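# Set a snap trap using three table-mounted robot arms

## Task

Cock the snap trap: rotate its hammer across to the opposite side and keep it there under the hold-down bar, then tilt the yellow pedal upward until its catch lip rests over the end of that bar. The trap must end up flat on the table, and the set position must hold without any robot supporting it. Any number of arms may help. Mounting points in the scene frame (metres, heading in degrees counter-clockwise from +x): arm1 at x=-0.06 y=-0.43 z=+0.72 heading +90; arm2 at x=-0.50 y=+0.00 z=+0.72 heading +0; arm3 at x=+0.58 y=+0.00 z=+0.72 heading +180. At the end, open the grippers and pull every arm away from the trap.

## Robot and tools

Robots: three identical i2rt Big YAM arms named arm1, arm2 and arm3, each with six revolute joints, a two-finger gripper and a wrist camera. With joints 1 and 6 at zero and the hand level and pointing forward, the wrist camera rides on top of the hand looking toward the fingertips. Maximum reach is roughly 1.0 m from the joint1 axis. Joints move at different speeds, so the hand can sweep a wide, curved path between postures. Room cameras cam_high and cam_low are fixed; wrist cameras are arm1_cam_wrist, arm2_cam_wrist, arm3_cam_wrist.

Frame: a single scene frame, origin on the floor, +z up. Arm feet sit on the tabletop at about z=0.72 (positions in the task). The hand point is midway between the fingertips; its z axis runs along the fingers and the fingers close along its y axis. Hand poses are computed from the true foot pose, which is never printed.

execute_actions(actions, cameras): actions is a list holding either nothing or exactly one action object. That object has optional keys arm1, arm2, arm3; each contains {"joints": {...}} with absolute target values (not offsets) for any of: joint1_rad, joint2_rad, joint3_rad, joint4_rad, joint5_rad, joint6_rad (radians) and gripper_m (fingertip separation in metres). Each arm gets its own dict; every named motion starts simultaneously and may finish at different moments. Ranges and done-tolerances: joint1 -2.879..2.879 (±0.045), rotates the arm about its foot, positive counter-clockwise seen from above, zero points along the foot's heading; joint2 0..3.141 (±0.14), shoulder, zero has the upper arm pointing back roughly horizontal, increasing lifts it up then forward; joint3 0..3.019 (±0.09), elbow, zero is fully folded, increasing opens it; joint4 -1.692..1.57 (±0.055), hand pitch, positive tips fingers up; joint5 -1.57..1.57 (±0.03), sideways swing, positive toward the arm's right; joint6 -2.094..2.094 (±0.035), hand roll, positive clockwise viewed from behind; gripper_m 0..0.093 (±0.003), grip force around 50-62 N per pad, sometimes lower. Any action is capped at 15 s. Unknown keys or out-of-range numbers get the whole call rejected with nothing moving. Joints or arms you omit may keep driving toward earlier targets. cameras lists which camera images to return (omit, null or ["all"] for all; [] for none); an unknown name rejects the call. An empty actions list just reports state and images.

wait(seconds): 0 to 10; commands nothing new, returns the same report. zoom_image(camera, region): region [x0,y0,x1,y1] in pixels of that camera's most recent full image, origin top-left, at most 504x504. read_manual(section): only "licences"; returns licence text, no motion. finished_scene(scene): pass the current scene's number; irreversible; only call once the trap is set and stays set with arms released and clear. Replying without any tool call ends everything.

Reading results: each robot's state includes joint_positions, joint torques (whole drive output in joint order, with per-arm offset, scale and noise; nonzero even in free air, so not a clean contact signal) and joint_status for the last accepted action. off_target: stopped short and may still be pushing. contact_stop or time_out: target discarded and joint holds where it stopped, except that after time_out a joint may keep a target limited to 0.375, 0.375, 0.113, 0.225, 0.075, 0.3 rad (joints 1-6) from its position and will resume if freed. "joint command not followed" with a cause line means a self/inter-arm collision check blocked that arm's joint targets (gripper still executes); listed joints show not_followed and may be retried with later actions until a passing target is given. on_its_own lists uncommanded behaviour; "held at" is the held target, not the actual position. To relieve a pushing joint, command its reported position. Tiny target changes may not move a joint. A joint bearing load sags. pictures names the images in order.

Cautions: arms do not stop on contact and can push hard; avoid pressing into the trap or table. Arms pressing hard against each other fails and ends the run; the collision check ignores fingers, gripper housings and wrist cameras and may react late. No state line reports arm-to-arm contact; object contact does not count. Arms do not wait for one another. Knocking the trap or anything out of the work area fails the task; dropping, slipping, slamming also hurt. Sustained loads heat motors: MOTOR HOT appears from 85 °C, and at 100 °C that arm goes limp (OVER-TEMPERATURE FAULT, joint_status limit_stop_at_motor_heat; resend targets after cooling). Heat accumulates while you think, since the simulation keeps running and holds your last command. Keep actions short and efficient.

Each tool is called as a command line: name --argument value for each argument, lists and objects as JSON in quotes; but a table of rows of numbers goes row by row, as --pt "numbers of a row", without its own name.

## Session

execute_actions --actions '[]'

Scene clock: 0.00 s.
Joint torques (N m, as the arm reports them, + toward a larger angle): no reading
arm1.joint_positions: joint1_rad=+0.008 joint2_rad=+0.443 joint3_rad=+1.464 joint4_rad=-1.547 joint5_rad=-0.010 joint6_rad=-0.011 gripper_m=+0.094
arm1.joint_status: not commanded
arm1.hand: x=-0.0678 y=-0.3106 z=+1.3028 quat_wxyz=(-0.347, +0.629, -0.595, -0.360) (m; scene frame)
arm2.joint_positions: joint1_rad=-0.010 joint2_rad=+0.454 joint3_rad=+1.457 joint4_rad=-1.541 joint5_rad=-0.003 joint6_rad=-0.015 gripper_m=+0.095
arm2.joint_status: not commanded
arm2.hand: x=-0.3756 y=+0.0065 z=+1.3438 quat_wxyz=(-0.496, +0.015, -0.868, +0.003) (m; scene frame)
arm3.joint_positions: joint1_rad=+0.002 joint2_rad=+0.437 joint3_rad=+1.473 joint4_rad=-1.547 joint5_rad=-0.012 joint6_rad=-0.001 gripper_m=+0.094
arm3.joint_status: not commanded
arm3.hand: x=+0.4572 y=+0.0097 z=+1.3579 quat_wxyz=(-0.002, +0.866, -0.019, -0.500) (m; scene frame)
pictures: arm1_cam_wrist, arm2_cam_wrist, arm3_cam_wrist, cam_high, cam_low
Images, in order (width x height): arm1_cam_wrist 504x504, arm2_cam_wrist 504x504, arm3_cam_wrist 504x504, cam_high 504x504, cam_low 504x504.

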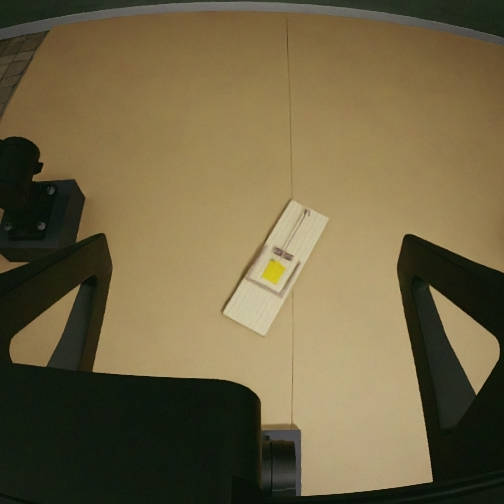

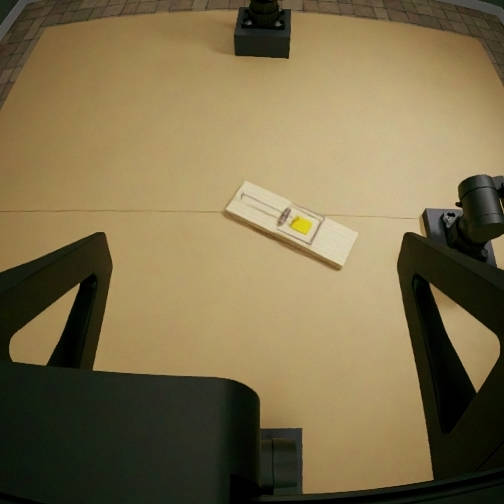

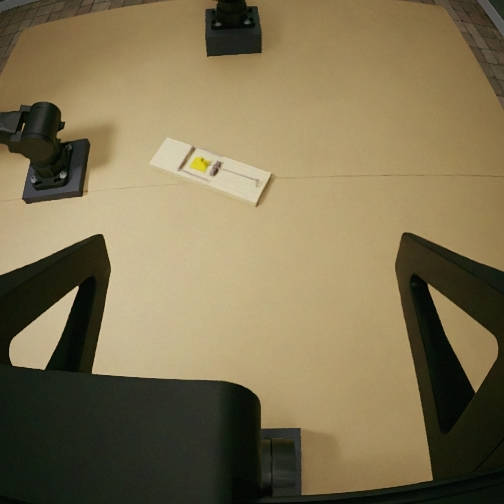

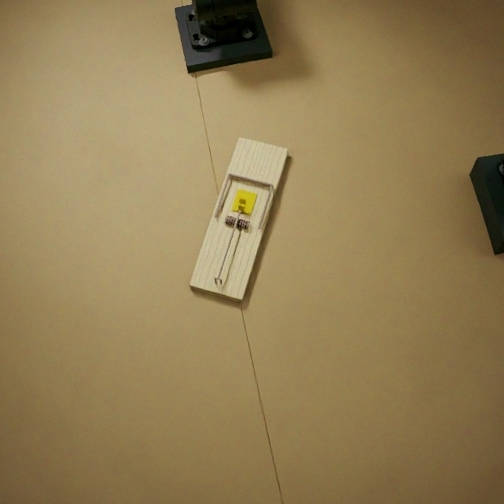

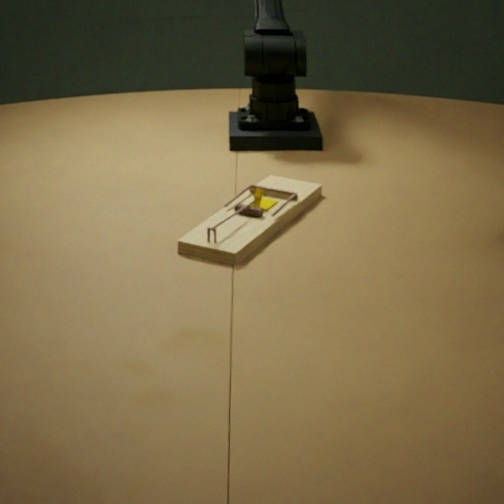

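execute_actions --actions '[{"arm1":{"joints":{"joint1_rad":0.01,"joint2_rad":1.30,"joint3_rad":0.645,"joint4_rad":-0.895,"joint6_rad":0.5}}}]' --cameras '["arm1_cam_wrist","cam_low"]'

Scene clock: 1.70 s.
Joint torques (N m, as the arm reports them, + toward a larger angle): arm1=[ 0.22 -6.46  7.26  0.9   0.03  0.14] | arm2=[0.61 5.04 7.47 2.61 0.03 0.04] | arm3=[-2.04  2.99  6.79  2.24  0.05  0.02]
arm1.joint_positions: joint1_rad=+0.008 joint2_rad=+1.293 joint3_rad=+0.642 joint4_rad=-0.910 joint5_rad=-0.010 joint6_rad=+0.491 gripper_m=+0.094
arm1.joint_status: all done
arm1.hand: x=-0.0719 y=-0.1405 z=+0.7830 quat_wxyz=(-0.001, +0.530, -0.848, -0.007) (m; scene frame)
arm2.joint_positions: joint1_rad=-0.010 joint2_rad=+0.454 joint3_rad=+1.457 joint4_rad=-1.541 joint5_rad=-0.003 joint6_rad=-0.015 gripper_m=+0.095
arm2.joint_status: not commanded
arm2.hand: x=-0.3756 y=+0.0065 z=+1.3438 quat_wxyz=(-0.496, +0.015, -0.868, +0.003) (m; scene frame)
arm3.joint_positions: joint1_rad=+0.002 joint2_rad=+0.437 joint3_rad=+1.473 joint4_rad=-1.547 joint5_rad=-0.012 joint6_rad=-0.001 gripper_m=+0.094
arm3.joint_status: not commanded
arm3.hand: x=+0.4572 y=+0.0097 z=+1.3579 quat_wxyz=(-0.002, +0.866, -0.019, -0.500) (m; scene frame)
pictures: arm1_cam_wrist, cam_low
Images, in order (width x height): arm1_cam_wrist 504x504, cam_low 504x504.

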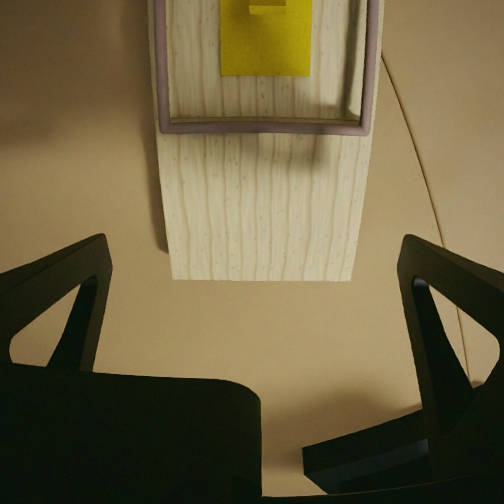

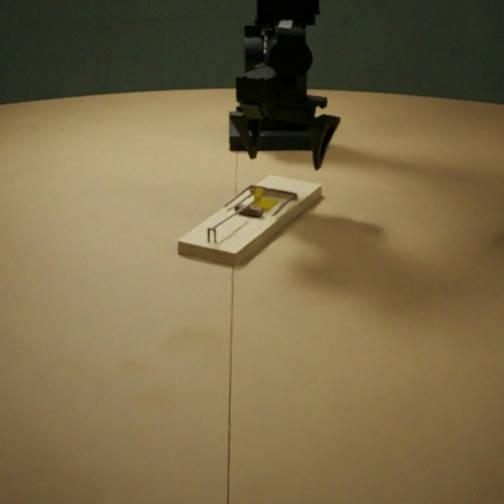

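execute_actions --actions '[{"arm1":{"joints":{"joint2_rad":1.39,"joint3_rad":0.565,"joint4_rad":-0.73,"joint6_rad":0.52}}}]' --cameras '["arm1_cam_wrist","cam_low"]'

Scene clock: 2.70 s.
Joint torques (N m, as the arm reports them, + toward a larger angle): arm1=[ 0.18 -8.36  6.65  0.69 -0.02  0.12] | arm2=[0.38 4.85 7.46 2.65 0.05 0.04] | arm3=[-2.07  3.    6.79  2.24  0.05  0.02]
arm1.joint_positions: joint1_rad=+0.008 joint2_rad=+1.393 joint3_rad=+0.558 joint4_rad=-0.744 joint5_rad=-0.010 joint6_rad=+0.511 gripper_m=+0.094
arm1.joint_status: all done
arm1.hand: x=-0.0712 y=-0.1544 z=+0.7329 quat_wxyz=(+0.004, +0.521, -0.854, +0.001) (m; scene frame)
arm2.joint_positions: joint1_rad=-0.010 joint2_rad=+0.454 joint3_rad=+1.457 joint4_rad=-1.541 joint5_rad=-0.003 joint6_rad=-0.015 gripper_m=+0.095
arm2.joint_status: not commanded
arm2.hand: x=-0.3756 y=+0.0065 z=+1.3438 quat_wxyz=(-0.496, +0.015, -0.868, +0.003) (m; scene frame)
arm3.joint_positions: joint1_rad=+0.002 joint2_rad=+0.437 joint3_rad=+1.473 joint4_rad=-1.547 joint5_rad=-0.012 joint6_rad=-0.001 gripper_m=+0.094
arm3.joint_status: not commanded
arm3.hand: x=+0.4572 y=+0.0097 z=+1.3579 quat_wxyz=(-0.002, +0.866, -0.019, -0.500) (m; scene frame)
pictures: arm1_cam_wrist, cam_low
Images, in order (width x height): arm1_cam_wrist 504x504, cam_low 504x504.

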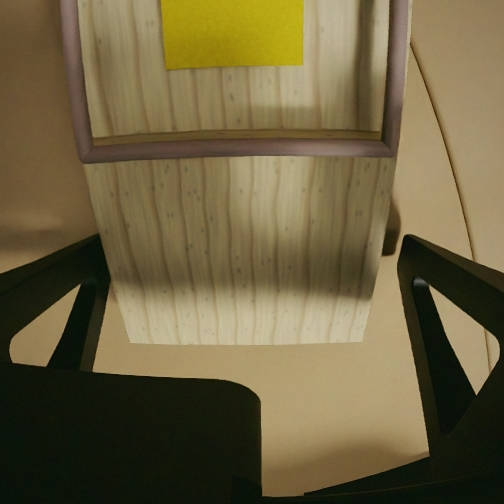

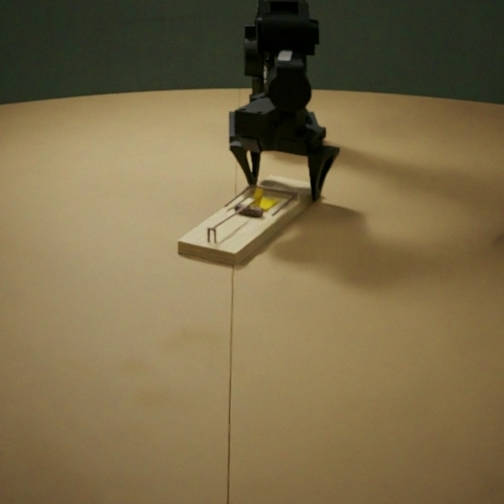

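execute_actions --actions '[{"arm1":{"joints":{"gripper_m":0.06}}}]' --cameras '[]'

execute_actions --actions '[{"arm1":{"joints":{"joint2_rad":1.485,"joint3_rad":0.695,"joint4_rad":-0.755,"joint6_rad":0.0}}}]' --cameras '["cam_low"]'

execute_actions --actions '[{"arm1":{"joints":{"joint2_rad":1.58,"joint3_rad":0.805,"joint4_rad":-0.775}}}]' --cameras '["cam_low","cam_high"]'

Scene clock: 3.43 s.
Joint torques (N m, as the arm reports them, + toward a larger angle): arm1=[-0.69 -8.79  6.38  0.76 -0.04  0.15] | arm2=[0.42 5.1  7.49 2.54 0.04 0.04] | arm3=[-2.07  2.98  6.8   2.24  0.05  0.02]
arm1.joint_positions: joint1_rad=+0.008 joint2_rad=+1.393 joint3_rad=+0.558 joint4_rad=-0.743 joint5_rad=-0.010 joint6_rad=+0.513 gripper_m=+0.079
arm1.joint_status: gripper_m off_target (ended at +0.079, target +0.060)
arm1.hand: x=-0.0713 y=-0.1542 z=+0.7329 quat_wxyz=(+0.004, +0.520, -0.854, +0.001) (m; scene frame)
arm2.joint_positions: joint1_rad=-0.010 joint2_rad=+0.454 joint3_rad=+1.457 joint4_rad=-1.541 joint5_rad=-0.003 joint6_rad=-0.015 gripper_m=+0.095
arm2.joint_status: not commanded
arm2.hand: x=-0.3756 y=+0.0065 z=+1.3438 quat_wxyz=(-0.496, +0.015, -0.868, +0.003) (m; scene frame)
arm3.joint_positions: joint1_rad=+0.002 joint2_rad=+0.437 joint3_rad=+1.473 joint4_rad=-1.547 joint5_rad=-0.012 joint6_rad=-0.001 gripper_m=+0.094
arm3.joint_status: not commanded
arm3.hand: x=+0.4572 y=+0.0097 z=+1.3579 quat_wxyz=(-0.002, +0.866, -0.019, -0.500) (m; scene frame)
pictures: none
No camera images: the call's "cameras" was empty. Leave "cameras" out to get every camera's image.

Scene clock: 4.97 s.
Joint torques (N m, as the arm reports them, + toward a larger angle): arm1=[-0.07 -8.69  8.5   0.19 -0.01 -0.04] | arm2=[0.59 5.08 7.53 2.57 0.04 0.03] | arm3=[-2.06  2.99  6.79  2.25  0.05  0.02]
arm1.joint_positions: joint1_rad=+0.008 joint2_rad=+1.483 joint3_rad=+0.662 joint4_rad=-0.750 joint5_rad=-0.011 joint6_rad=+0.010 gripper_m=+0.079
arm1.joint_status: all done
arm1.hand: x=-0.0728 y=-0.1136 z=+0.7352 quat_wxyz=(+0.002, +0.716, -0.698, -0.003) (m; scene frame)
arm2.joint_positions: joint1_rad=-0.010 joint2_rad=+0.454 joint3_rad=+1.457 joint4_rad=-1.541 joint5_rad=-0.003 joint6_rad=-0.015 gripper_m=+0.095
arm2.joint_status: not commanded
arm2.hand: x=-0.3756 y=+0.0065 z=+1.3438 quat_wxyz=(-0.496, +0.015, -0.868, +0.003) (m; scene frame)
arm3.joint_positions: joint1_rad=+0.002 joint2_rad=+0.437 joint3_rad=+1.473 joint4_rad=-1.547 joint5_rad=-0.012 joint6_rad=-0.001 gripper_m=+0.094
arm3.joint_status: not commanded
arm3.hand: x=+0.4572 y=+0.0097 z=+1.3579 quat_wxyz=(-0.002, +0.866, -0.019, -0.500) (m; scene frame)
pictures: cam_low
Images, in order (width x height): cam_low 504x504.

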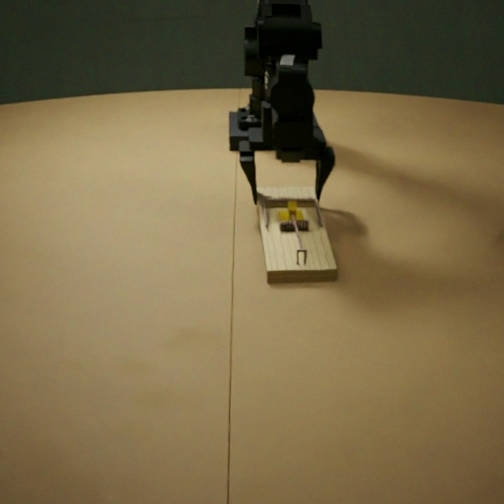

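Scene clock: 5.77 s.
Joint torques (N m, as the arm reports them, + toward a larger angle): arm1=[  0.02 -11.21   8.51   0.25   0.06  -0.02] | arm2=[0.6  4.93 7.48 2.55 0.05 0.02] | arm3=[-2.08  2.97  6.79  2.25  0.06  0.02]
arm1.joint_positions: joint1_rad=+0.008 joint2_rad=+1.577 joint3_rad=+0.774 joint4_rad=-0.770 joint5_rad=-0.012 joint6_rad=+0.008 gripper_m=+0.079
arm1.joint_status: all done
arm1.hand: x=-0.0745 y=-0.0734 z=+0.7352 quat_wxyz=(+0.003, +0.717, -0.697, -0.003) (m; scene frame)
arm2.joint_positions: joint1_rad=-0.010 joint2_rad=+0.454 joint3_rad=+1.457 joint4_rad=-1.541 joint5_rad=-0.003 joint6_rad=-0.015 gripper_m=+0.095
arm2.joint_status: not commanded
arm2.hand: x=-0.3756 y=+0.0065 z=+1.3438 quat_wxyz=(-0.496, +0.015, -0.868, +0.003) (m; scene frame)
arm3.joint_positions: joint1_rad=+0.002 joint2_rad=+0.437 joint3_rad=+1.473 joint4_rad=-1.547 joint5_rad=-0.012 joint6_rad=-0.001 gripper_m=+0.094
arm3.joint_status: not commanded
arm3.hand: x=+0.4572 y=+0.0097 z=+1.3579 quat_wxyz=(-0.002, +0.866, -0.019, -0.500) (m; scene frame)
pictures: cam_high, cam_low
Images, in order (width x height): cam_high 504x504, cam_low 504x504.

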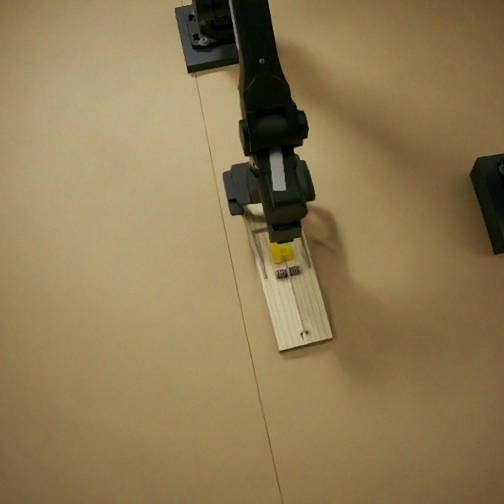

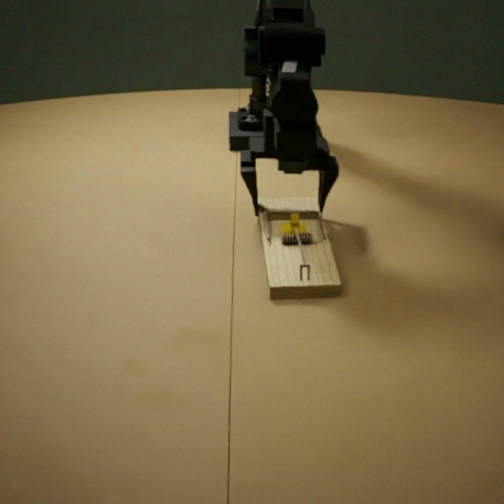

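execute_actions --actions '[]'

Scene clock: 6.10 s.
Joint torques (N m, as the arm reports them, + toward a larger angle): arm1=[ -0.27 -11.08   8.14   0.11   0.06  -0.05] | arm2=[0.59 4.98 7.54 2.55 0.04 0.04] | arm3=[-2.07  3.02  6.78  2.25  0.05  0.02]
arm1.joint_positions: joint1_rad=+0.008 joint2_rad=+1.577 joint3_rad=+0.774 joint4_rad=-0.770 joint5_rad=-0.012 joint6_rad=+0.008 gripper_m=+0.079
arm1.joint_status: all done
arm1.hand: x=-0.0745 y=-0.0734 z=+0.7352 quat_wxyz=(+0.003, +0.717, -0.697, -0.003) (m; scene frame)
arm2.joint_positions: joint1_rad=-0.010 joint2_rad=+0.454 joint3_rad=+1.457 joint4_rad=-1.541 joint5_rad=-0.003 joint6_rad=-0.015 gripper_m=+0.095
arm2.joint_status: not commanded
arm2.hand: x=-0.3756 y=+0.0065 z=+1.3438 quat_wxyz=(-0.496, +0.015, -0.868, +0.003) (m; scene frame)
arm3.joint_positions: joint1_rad=+0.002 joint2_rad=+0.437 joint3_rad=+1.473 joint4_rad=-1.547 joint5_rad=-0.012 joint6_rad=-0.001 gripper_m=+0.094
arm3.joint_status: not commanded
arm3.hand: x=+0.4572 y=+0.0097 z=+1.3579 quat_wxyz=(-0.002, +0.866, -0.019, -0.500) (m; scene frame)
pictures: arm1_cam_wrist, arm2_cam_wrist, arm3_cam_wrist, cam_high, cam_low
Images, in order (width x height): arm1_cam_wrist 504x504, arm2_cam_wrist 504x504, arm3_cam_wrist 504x504, cam_high 504x504, cam_low 504x504.

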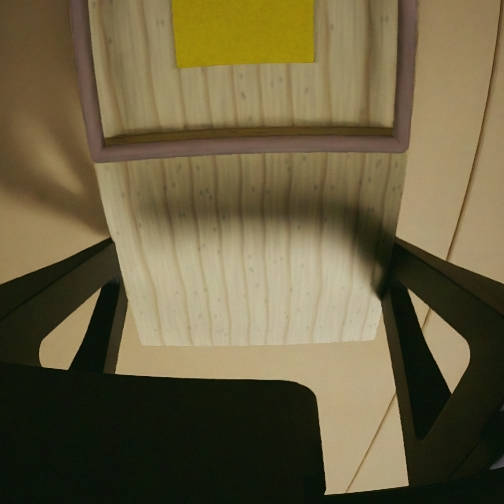

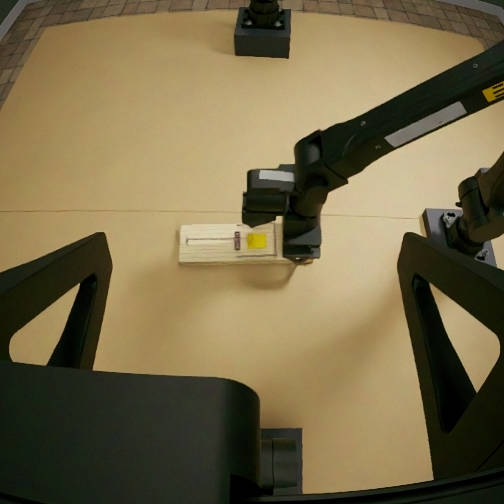

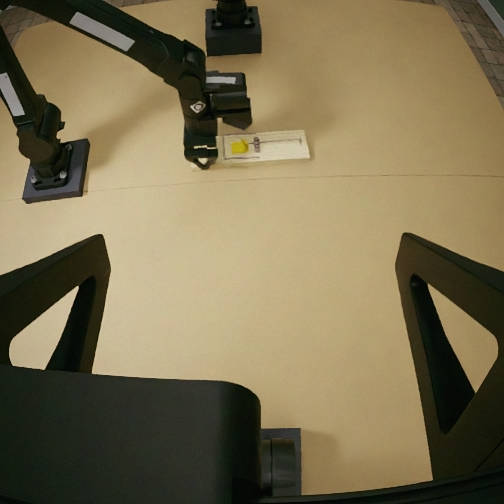

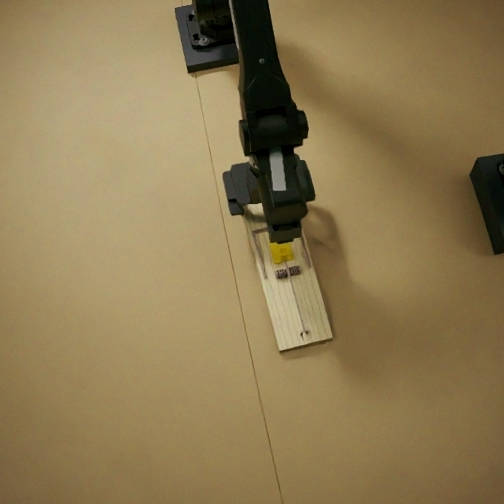

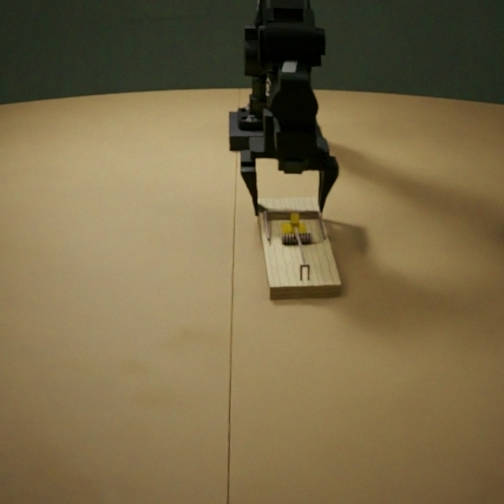

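execute_actions --actions '[{"arm1":{"joints":{"gripper_m":0.093}},"arm2":{"joints":{"joint4_rad":0.8,"joint6_rad":1.57,"gripper_m":0.026,"joint1_rad":0.16,"joint3_rad":0.8}},"arm3":{"joints":{"joint4_rad":0.4,"joint6_rad":-1.57,"gripper_m":0.024,"joint3_rad":1.0}}}]' --cameras '[]'

execute_actions --actions '[{"arm1":{"joints":{"joint2_rad":1.28,"joint4_rad":0.1}},"arm2":{"joints":{"joint2_rad":1.58,"joint3_rad":0.21}}}]' --cameras '[]'

execute_actions --actions '[{"arm1":{"joints":{"joint3_rad":0.245,"joint4_rad":0.37,"joint2_rad":1.33}}}]'

Scene clock: 8.57 s.
Joint torques (N m, as the arm reports them, + toward a larger angle): arm1=[ -0.69 -10.78   8.14   0.19   0.03   0.  ] | arm2=[ 1.19  1.96  8.68  1.41 -0.03  0.1 ] | arm3=[-2.06  0.37  7.52  1.74  0.13 -0.01]
arm1.joint_positions: joint1_rad=+0.008 joint2_rad=+1.577 joint3_rad=+0.774 joint4_rad=-0.770 joint5_rad=-0.011 joint6_rad=+0.008 gripper_m=+0.093
arm1.joint_status: all done
arm1.hand: x=-0.0744 y=-0.0734 z=+0.7352 quat_wxyz=(+0.003, +0.717, -0.697, -0.003) (m; scene frame)
arm2.joint_positions: joint1_rad=+0.153 joint2_rad=+0.460 joint3_rad=+0.795 joint4_rad=+0.786 joint5_rad=-0.003 joint6_rad=+1.560 gripper_m=+0.026
arm2.joint_status: all done
arm2.hand: x=-0.3266 y=+0.0378 z=+1.4968 quat_wxyz=(-0.631, -0.136, -0.174, -0.744) (m; scene frame)
arm3.joint_positions: joint1_rad=+0.002 joint2_rad=+0.440 joint3_rad=+1.002 joint4_rad=+0.383 joint5_rad=-0.012 joint6_rad=-1.560 gripper_m=+0.024
arm3.joint_status: all done
arm3.hand: x=+0.3955 y=+0.0145 z=+1.5524 quat_wxyz=(-0.681, +0.227, +0.216, -0.662) (m; scene frame)
pictures: none
No camera images: the call's "cameras" was empty. Leave "cameras" out to get every camera's image.

Scene clock: 10.27 s.
Joint torques (N m, as the arm reports them, + toward a larger angle): arm1=[ -0.05 -10.03  11.62   2.6   -0.11   0.14] | arm2=[-0.09 -6.64  3.11  2.1   0.19  0.06] | arm3=[-2.05  0.39  7.52  1.75  0.13 -0.02]
arm1.joint_positions: joint1_rad=-0.002 joint2_rad=+1.275 joint3_rad=+0.769 joint4_rad=+0.084 joint5_rad=-0.008 joint6_rad=-0.009 gripper_m=+0.093
arm1.joint_status: all done
arm1.hand: x=-0.0759 y=+0.1041 z=+0.9739 quat_wxyz=(-0.380, +0.606, -0.580, -0.390) (m; scene frame)
arm2.joint_positions: joint1_rad=+0.166 joint2_rad=+1.588 joint3_rad=+0.211 joint4_rad=+0.802 joint5_rad=-0.007 joint6_rad=+1.561 gripper_m=+0.026
arm2.joint_status: all done
arm2.hand: x=-0.1306 y=+0.0714 z=+0.7904 quat_wxyz=(-0.308, -0.553, -0.681, -0.367) (m; scene frame)
arm3.joint_positions: joint1_rad=+0.002 joint2_rad=+0.440 joint3_rad=+1.002 joint4_rad=+0.383 joint5_rad=-0.012 joint6_rad=-1.560 gripper_m=+0.024
arm3.joint_status: not commanded
arm3.hand: x=+0.3955 y=+0.0145 z=+1.5524 quat_wxyz=(-0.681, +0.227, +0.216, -0.662) (m; scene frame)
pictures: none
No camera images: the call's "cameras" was empty. Leave "cameras" out to get every camera's image.

Scene clock: 11.53 s.
Joint torques (N m, as the arm reports them, + toward a larger angle): arm1=[ 0.52 -5.73  5.67  2.37 -0.11  0.1 ] | arm2=[ 0.02 -6.72  3.12  2.14  0.2   0.07] | arm3=[-2.05  0.38  7.52  1.74  0.13 -0.02]
arm1.joint_positions: joint1_rad=-0.002 joint2_rad=+1.326 joint3_rad=+0.240 joint4_rad=+0.349 joint5_rad=-0.008 joint6_rad=-0.009 gripper_m=+0.093
arm1.joint_status: all done
arm1.hand: x=-0.0704 y=-0.0743 z=+0.7579 quat_wxyz=(-0.283, +0.659, -0.633, -0.291) (m; scene frame)
arm2.joint_positions: joint1_rad=+0.166 joint2_rad=+1.588 joint3_rad=+0.211 joint4_rad=+0.802 joint5_rad=-0.007 joint6_rad=+1.561 gripper_m=+0.026
arm2.joint_status: not commanded
arm2.hand: x=-0.1306 y=+0.0714 z=+0.7904 quat_wxyz=(-0.308, -0.553, -0.681, -0.367) (m; scene frame)
arm3.joint_positions: joint1_rad=+0.002 joint2_rad=+0.440 joint3_rad=+1.002 joint4_rad=+0.383 joint5_rad=-0.012 joint6_rad=-1.560 gripper_m=+0.024
arm3.joint_status: not commanded
arm3.hand: x=+0.3955 y=+0.0145 z=+1.5524 quat_wxyz=(-0.681, +0.227, +0.216, -0.662) (m; scene frame)
pictures: arm1_cam_wrist, arm2_cam_wrist, arm3_cam_wrist, cam_high, cam_low
Images, in order (width x height): arm1_cam_wrist 504x504, arm2_cam_wrist 504x504, arm3_cam_wrist 504x504, cam_high 504x504, cam_low 504x504.

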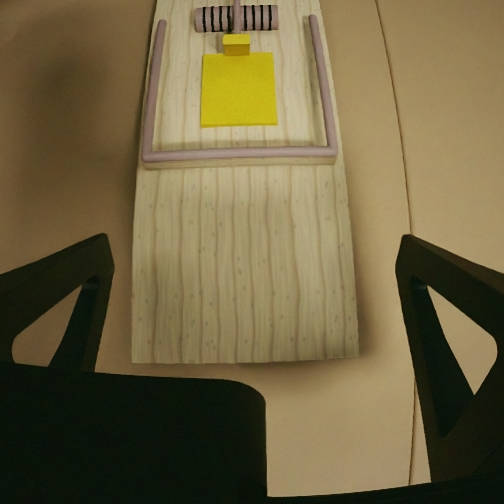

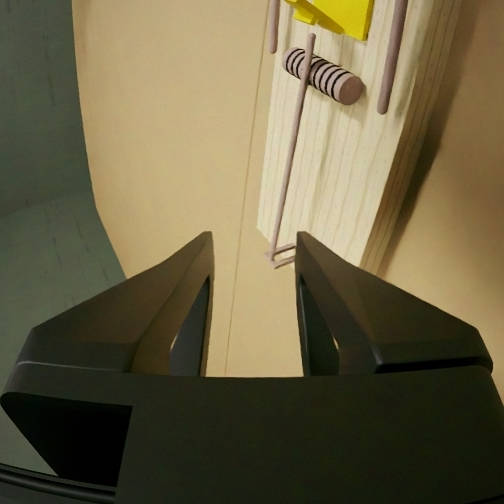

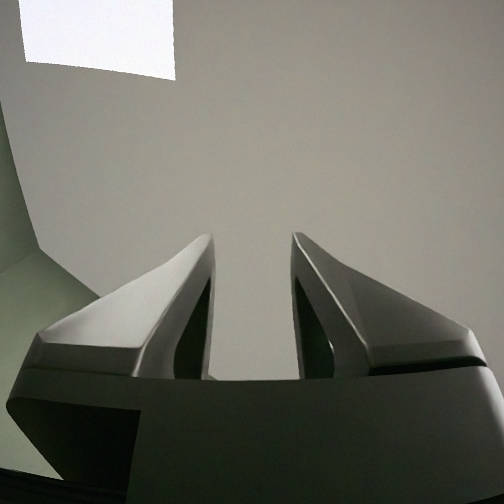

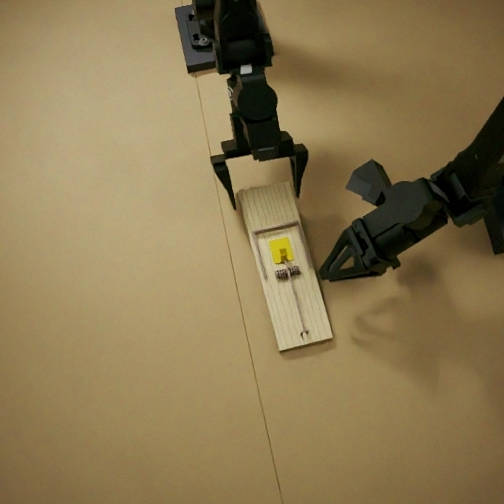

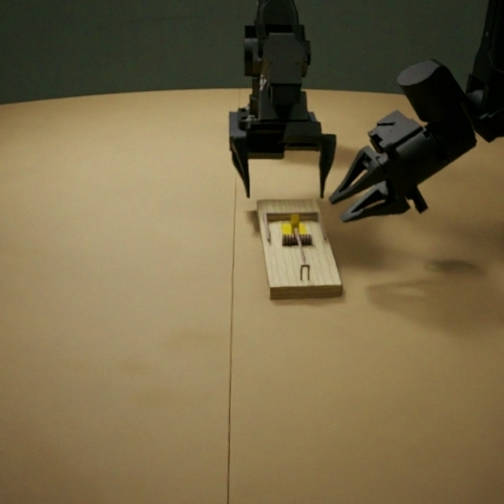

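execute_actions --actions '[{"arm1":{"joints":{"joint1_rad":0.02,"joint2_rad":1.40}},"arm2":{"joints":{"joint1_rad":0.195,"joint2_rad":1.74,"joint3_rad":0.32}},"arm3":{"joints":{"joint1_rad":0.07,"joint2_rad":1.6}}}]'

Scene clock: 14.73 s.
Joint torques (N m, as the arm reports them, + toward a larger angle): arm1=[ 0.69 -6.31  5.1   2.24  0.    0.12] | arm2=[ 1.15 -7.98  3.78  2.07  0.2   0.06] | arm3=[ -1.19 -14.07   7.99   2.3    0.03   0.03]
arm1.joint_positions: joint1_rad=+0.005 joint2_rad=+1.396 joint3_rad=+0.240 joint4_rad=+0.352 joint5_rad=-0.008 joint6_rad=-0.008 gripper_m=+0.093
arm1.joint_status: all done
arm1.hand: x=-0.0726 y=-0.0830 z=+0.7351 quat_wxyz=(-0.260, +0.671, -0.640, -0.270) (m; scene frame)
arm2.joint_positions: joint1_rad=+0.186 joint2_rad=+1.743 joint3_rad=+0.306 joint4_rad=+0.802 joint5_rad=-0.007 joint6_rad=+1.561 gripper_m=+0.026
arm2.joint_status: all done
arm2.hand: x=-0.1062 y=+0.0837 z=+0.7585 quat_wxyz=(-0.288, -0.555, -0.698, -0.350) (m; scene frame)
arm3.joint_positions: joint1_rad=+0.063 joint2_rad=+1.590 joint3_rad=+1.002 joint4_rad=+0.397 joint5_rad=-0.012 joint6_rad=-1.562 gripper_m=+0.024
arm3.joint_status: all done
arm3.hand: x=-0.0789 y=-0.0088 z=+1.0403 quat_wxyz=(-0.435, +0.546, +0.550, -0.458) (m; scene frame)
pictures: arm1_cam_wrist, arm2_cam_wrist, arm3_cam_wrist, cam_high, cam_low
Images, in order (width x height): arm1_cam_wrist 504x504, arm2_cam_wrist 504x504, arm3_cam_wrist 504x504, cam_high 504x504, cam_low 504x504.

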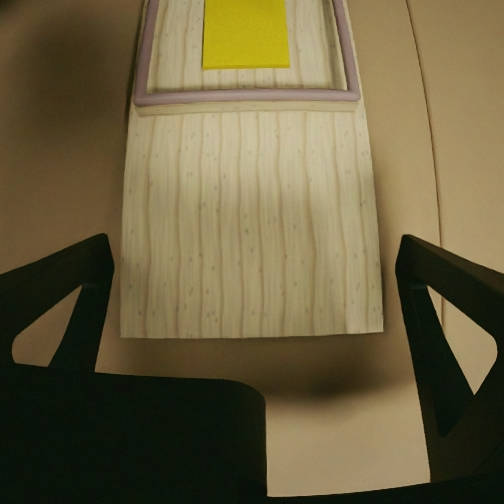

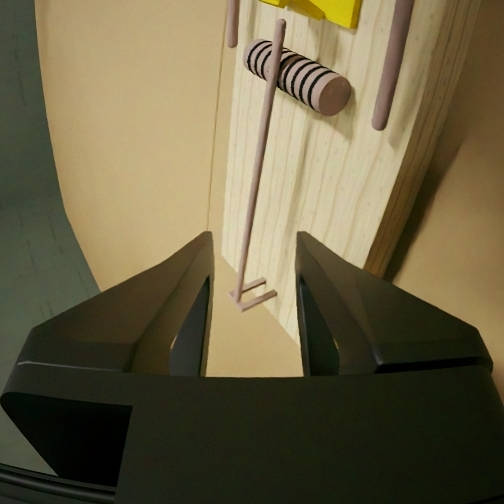

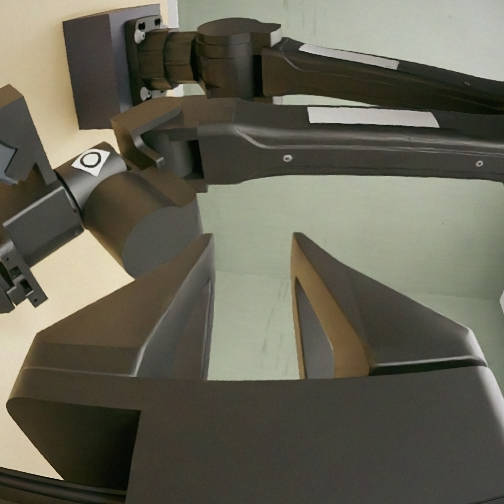

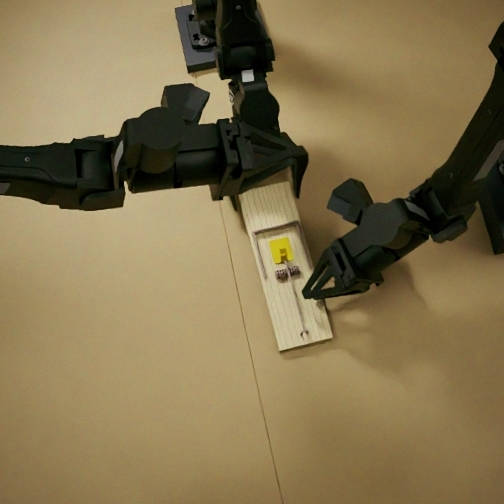

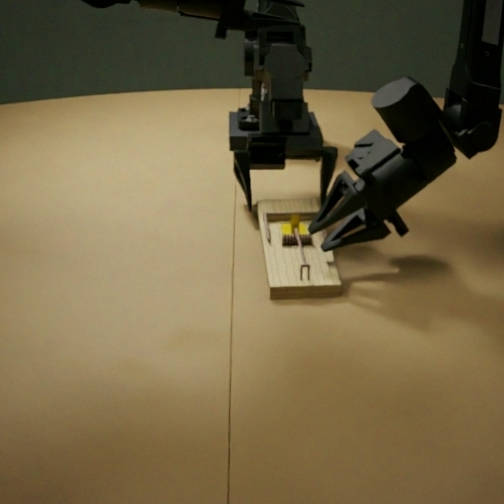

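execute_actions --actions '[{"arm1":{"joints":{"gripper_m":0.06}},"arm2":{"joints":{"joint2_rad":1.793,"joint3_rad":0.40}},"arm3":{"joints":{"joint1_rad":0.08,"joint2_rad":1.9,"joint3_rad":0.77,"joint4_rad":0.55}}}]'

Scene clock: 16.07 s.
Joint torques (N m, as the arm reports them, + toward a larger angle): arm1=[ 0.15 -6.9   5.38  2.12 -0.03  0.14] | arm2=[ 1.22 -8.29  4.31  2.1   0.18  0.07] | arm3=[ -0.91 -15.08   5.47   2.71   0.     0.03]
arm1.joint_positions: joint1_rad=+0.005 joint2_rad=+1.396 joint3_rad=+0.240 joint4_rad=+0.352 joint5_rad=-0.009 joint6_rad=-0.008 gripper_m=+0.078
arm1.joint_status: gripper_m off_target (ended at +0.078, target +0.060)
arm1.hand: x=-0.0728 y=-0.0831 z=+0.7351 quat_wxyz=(-0.260, +0.671, -0.640, -0.270) (m; scene frame)
arm2.joint_positions: joint1_rad=+0.186 joint2_rad=+1.795 joint3_rad=+0.383 joint4_rad=+0.802 joint5_rad=-0.007 joint6_rad=+1.561 gripper_m=+0.026
arm2.joint_status: all done
arm2.hand: x=-0.0751 y=+0.0903 z=+0.7579 quat_wxyz=(-0.295, -0.552, -0.693, -0.358) (m; scene frame)
arm3.joint_positions: joint1_rad=+0.070 joint2_rad=+1.908 joint3_rad=+0.757 joint4_rad=+0.532 joint5_rad=-0.012 joint6_rad=-1.563 gripper_m=+0.024
arm3.joint_status: all done
arm3.hand: x=+0.0131 y=-0.0140 z=+0.7665 quat_wxyz=(-0.309, +0.626, +0.635, -0.332) (m; scene frame)
pictures: arm1_cam_wrist, arm2_cam_wrist, arm3_cam_wrist, cam_high, cam_low
Images, in order (width x height): arm1_cam_wrist 504x504, arm2_cam_wrist 504x504, arm3_cam_wrist 504x504, cam_high 504x504, cam_low 504x504.

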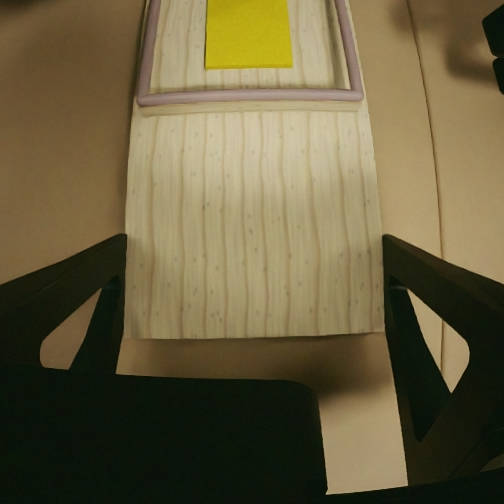

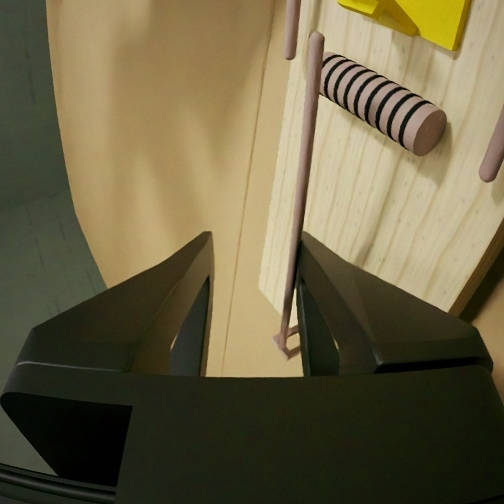

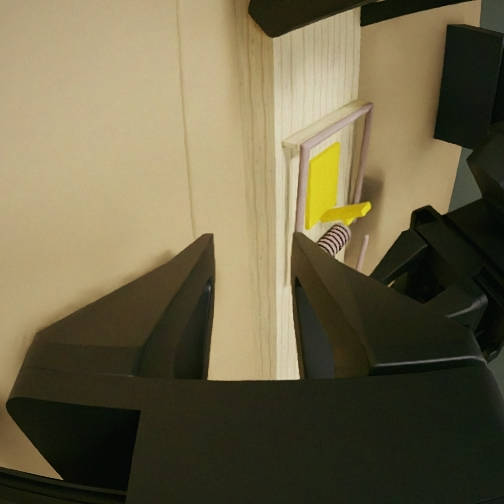

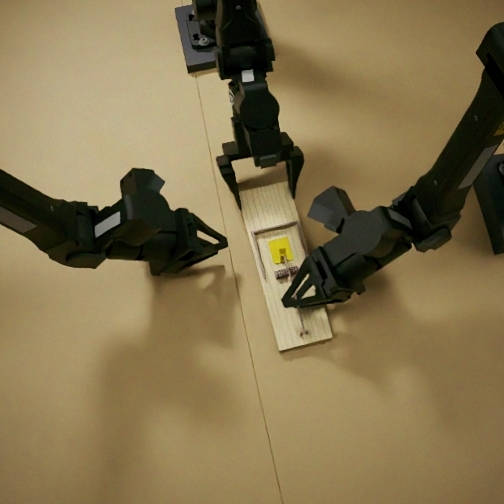

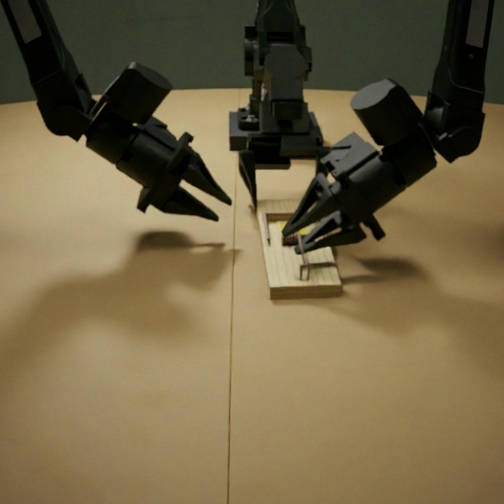

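execute_actions --actions '[{"arm2":{"joints":{"joint1_rad":0.215,"joint2_rad":1.745,"joint4_rad":0.91,"joint6_rad":1.0}}}]' --cameras '["arm2_cam_wrist","cam_high","cam_low"]'

Scene clock: 17.70 s.
Joint torques (N m, as the arm reports them, + toward a larger angle): arm1=[ 1.43 -6.33  5.12  1.94 -0.13  0.  ] | arm2=[ 1.39 -9.15  4.62  3.21  0.16 -0.12] | arm3=[ -0.92 -15.25   5.45   2.71   0.     0.03]
arm1.joint_positions: joint1_rad=+0.005 joint2_rad=+1.396 joint3_rad=+0.240 joint4_rad=+0.355 joint5_rad=-0.006 joint6_rad=+0.004 gripper_m=+0.078
arm1.joint_status: not commanded
arm1.hand: x=-0.0723 y=-0.0826 z=+0.7356 quat_wxyz=(-0.260, +0.666, -0.644, -0.272) (m; scene frame)
arm2.joint_positions: joint1_rad=+0.206 joint2_rad=+1.759 joint3_rad=+0.383 joint4_rad=+0.888 joint5_rad=-0.006 joint6_rad=+1.010 gripper_m=+0.026
arm2.joint_status: all done
arm2.hand: x=-0.0613 y=+0.1027 z=+0.7909 quat_wxyz=(-0.422, -0.322, -0.793, -0.299) (m; scene frame)
arm3.joint_positions: joint1_rad=+0.070 joint2_rad=+1.908 joint3_rad=+0.757 joint4_rad=+0.532 joint5_rad=-0.012 joint6_rad=-1.563 gripper_m=+0.024
arm3.joint_status: not commanded
arm3.hand: x=+0.0131 y=-0.0140 z=+0.7665 quat_wxyz=(-0.309, +0.626, +0.635, -0.332) (m; scene frame)
pictures: arm2_cam_wrist, cam_high, cam_low
Images, in order (width x height): arm2_cam_wrist 504x504, cam_high 504x504, cam_low 504x504.

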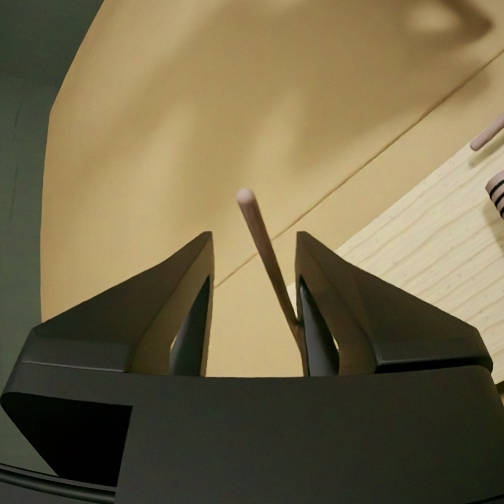

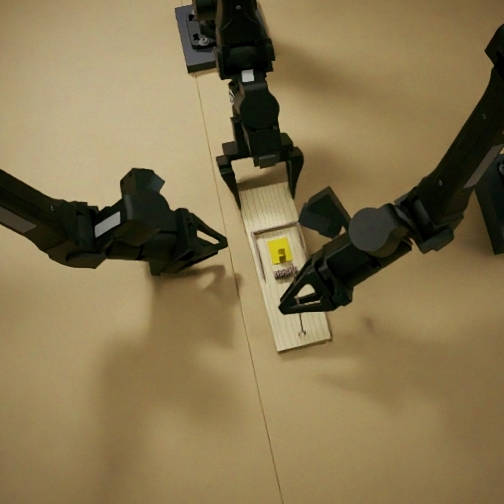

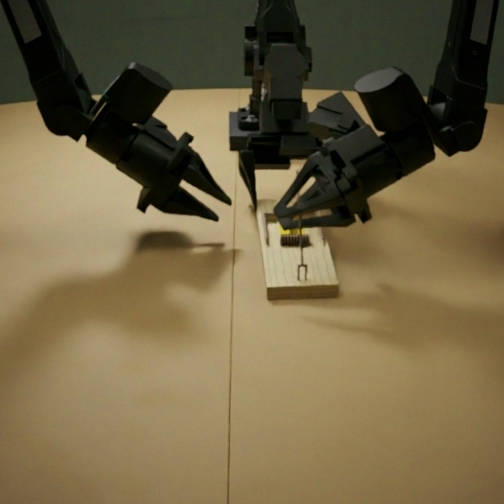

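execute_actions --actions '[{"arm2":{"joints":{"joint1_rad":0.29,"joint3_rad":0.42,"joint6_rad":0.3}},"arm3":{"joints":{"joint2_rad":1.96,"joint3_rad":0.855}}}]' --cameras '[]'

execute_actions --actions '[{"arm2":{"joints":{"joint1_rad":0.375,"joint3_rad":0.45,"joint2_rad":1.78,"joint6_rad":-0.4}}}]'

Scene clock: 19.53 s.
Joint torques (N m, as the arm reports them, + toward a larger angle): arm1=[ 1.37 -6.6   4.92  2.09 -0.1   0.  ] | arm2=[ 1.4  -9.53  5.84  3.16 -0.1  -0.13] | arm3=[ -0.91 -13.79   6.52   2.7    0.     0.03]
arm1.joint_positions: joint1_rad=+0.005 joint2_rad=+1.396 joint3_rad=+0.242 joint4_rad=+0.359 joint5_rad=-0.007 joint6_rad=+0.004 gripper_m=+0.078
arm1.joint_status: not commanded
arm1.hand: x=-0.0727 y=-0.0806 z=+0.7371 quat_wxyz=(-0.262, +0.666, -0.643, -0.274) (m; scene frame)
arm2.joint_positions: joint1_rad=+0.280 joint2_rad=+1.758 joint3_rad=+0.388 joint4_rad=+0.889 joint5_rad=+0.000 joint6_rad=+0.310 gripper_m=+0.026
arm2.joint_status: all done
arm2.hand: x=-0.0672 y=+0.1345 z=+0.7928 quat_wxyz=(-0.497, -0.001, -0.854, -0.152) (m; scene frame)
arm3.joint_positions: joint1_rad=+0.070 joint2_rad=+1.935 joint3_rad=+0.832 joint4_rad=+0.533 joint5_rad=-0.012 joint6_rad=-1.563 gripper_m=+0.024
arm3.joint_status: all done
arm3.hand: x=-0.0192 y=-0.0146 z=+0.7783 quat_wxyz=(-0.324, +0.618, +0.627, -0.348) (m; scene frame)
pictures: none
No camera images: the call's "cameras" was empty. Leave "cameras" out to get every camera's image.

Scene clock: 21.20 s.
Joint torques (N m, as the arm reports them, + toward a larger angle): arm1=[ 0.55 -5.81  4.83  1.6   0.06 -0.01] | arm2=[ 1.55 -8.51  5.62  3.22 -0.13 -0.04] | arm3=[ -0.89 -13.85   6.57   2.7    0.     0.03]
arm1.joint_positions: joint1_rad=+0.006 joint2_rad=+1.396 joint3_rad=+0.244 joint4_rad=+0.360 joint5_rad=-0.010 joint6_rad=+0.002 gripper_m=+0.078
arm1.joint_status: not commanded
arm1.hand: x=-0.0735 y=-0.0793 z=+0.7380 quat_wxyz=(-0.262, +0.666, -0.641, -0.276) (m; scene frame)
arm2.joint_positions: joint1_rad=+0.364 joint2_rad=+1.777 joint3_rad=+0.422 joint4_rad=+0.889 joint5_rad=+0.000 joint6_rad=-0.390 gripper_m=+0.026
arm2.joint_status: all done
arm2.hand: x=-0.0668 y=+0.1761 z=+0.7943 quat_wxyz=(-0.526, +0.325, -0.786, +0.005) (m; scene frame)
arm3.joint_positions: joint1_rad=+0.070 joint2_rad=+1.935 joint3_rad=+0.832 joint4_rad=+0.533 joint5_rad=-0.012 joint6_rad=-1.563 gripper_m=+0.024
arm3.joint_status: not commanded
arm3.hand: x=-0.0192 y=-0.0146 z=+0.7783 quat_wxyz=(-0.324, +0.618, +0.627, -0.348) (m; scene frame)
pictures: arm1_cam_wrist, arm2_cam_wrist, arm3_cam_wrist, cam_high, cam_low
Images, in order (width x height): arm1_cam_wrist 504x504, arm2_cam_wrist 504x504, arm3_cam_wrist 504x504, cam_high 504x504, cam_low 504x504.

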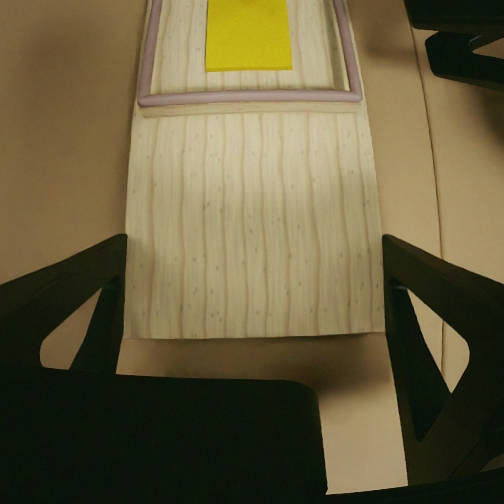

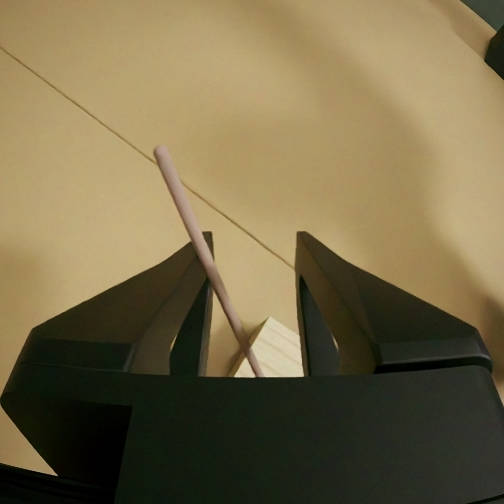

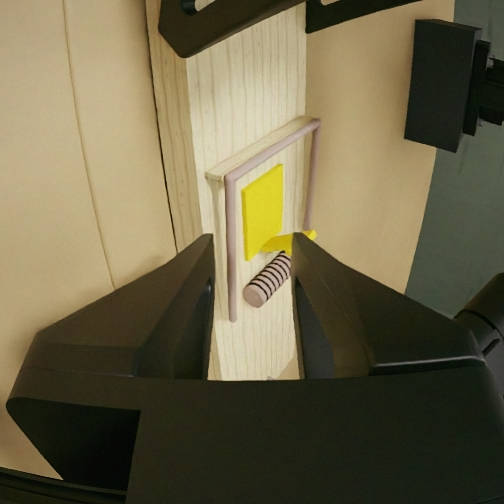

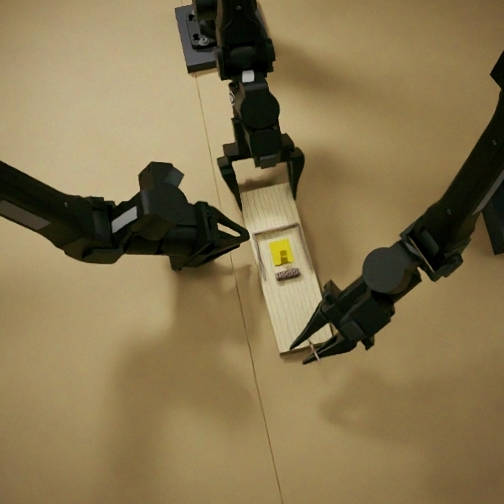

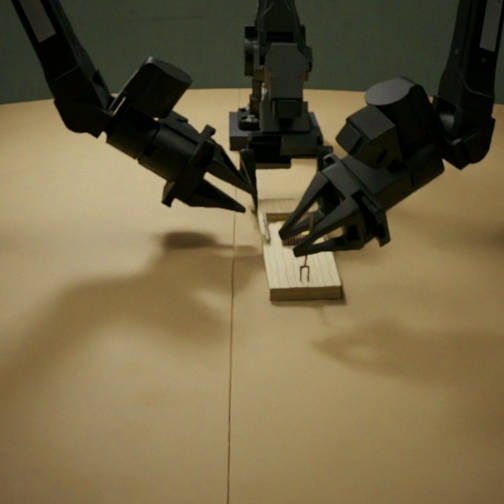

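execute_actions --actions '[{"arm1":{"joints":{"joint2_rad":1.415}},"arm3":{"joints":{"joint2_rad":1.985,"joint1_rad":0.052}}}]' --cameras '["arm1_cam_wrist","arm3_cam_wrist","cam_low"]'

Scene clock: 21.93 s.
Joint torques (N m, as the arm reports them, + toward a larger angle): arm1=[ 1.56 -5.54  4.82  1.68 -0.07  0.03] | arm2=[ 1.44 -8.85  5.7   3.14 -0.1  -0.02] | arm3=[ -2.57 -14.01   6.38   2.68   0.     0.03]
arm1.joint_positions: joint1_rad=+0.006 joint2_rad=+1.405 joint3_rad=+0.244 joint4_rad=+0.360 joint5_rad=-0.010 joint6_rad=+0.001 gripper_m=+0.078
arm1.joint_status: all done
arm1.hand: x=-0.0734 y=-0.0804 z=+0.7352 quat_wxyz=(-0.260, +0.668, -0.642, -0.273) (m; scene frame)
arm2.joint_positions: joint1_rad=+0.364 joint2_rad=+1.777 joint3_rad=+0.422 joint4_rad=+0.889 joint5_rad=+0.000 joint6_rad=-0.391 gripper_m=+0.026
arm2.joint_status: not commanded
arm2.hand: x=-0.0668 y=+0.1761 z=+0.7943 quat_wxyz=(-0.526, +0.325, -0.786, +0.005) (m; scene frame)
arm3.joint_positions: joint1_rad=+0.062 joint2_rad=+1.962 joint3_rad=+0.832 joint4_rad=+0.533 joint5_rad=-0.012 joint6_rad=-1.563 gripper_m=+0.024
arm3.joint_status: all done
arm3.hand: x=-0.0151 y=-0.0099 z=+0.7632 quat_wxyz=(-0.317, +0.625, +0.629, -0.338) (m; scene frame)
pictures: arm1_cam_wrist, arm3_cam_wrist, cam_low
Images, in order (width x height): arm1_cam_wrist 504x504, arm3_cam_wrist 504x504, cam_low 504x504.

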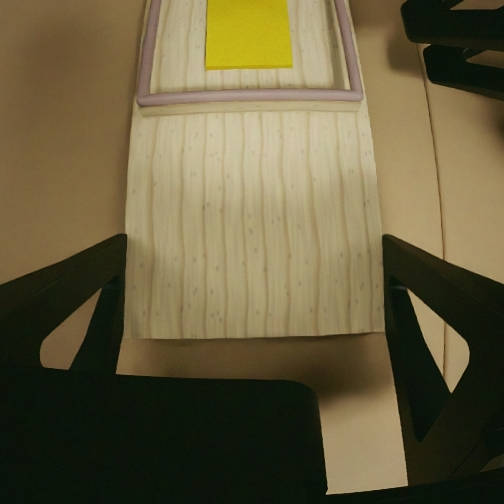

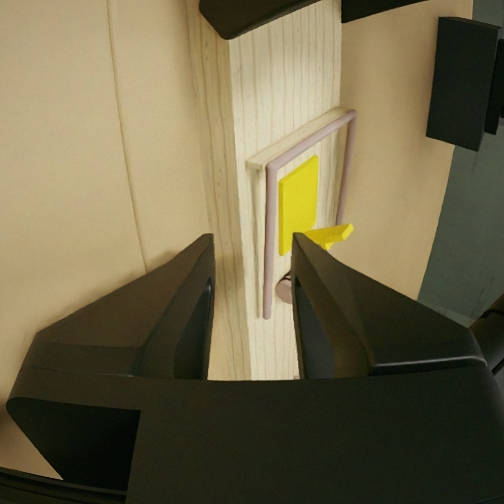

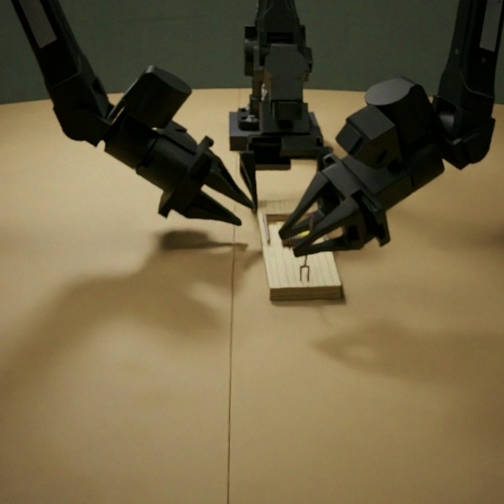

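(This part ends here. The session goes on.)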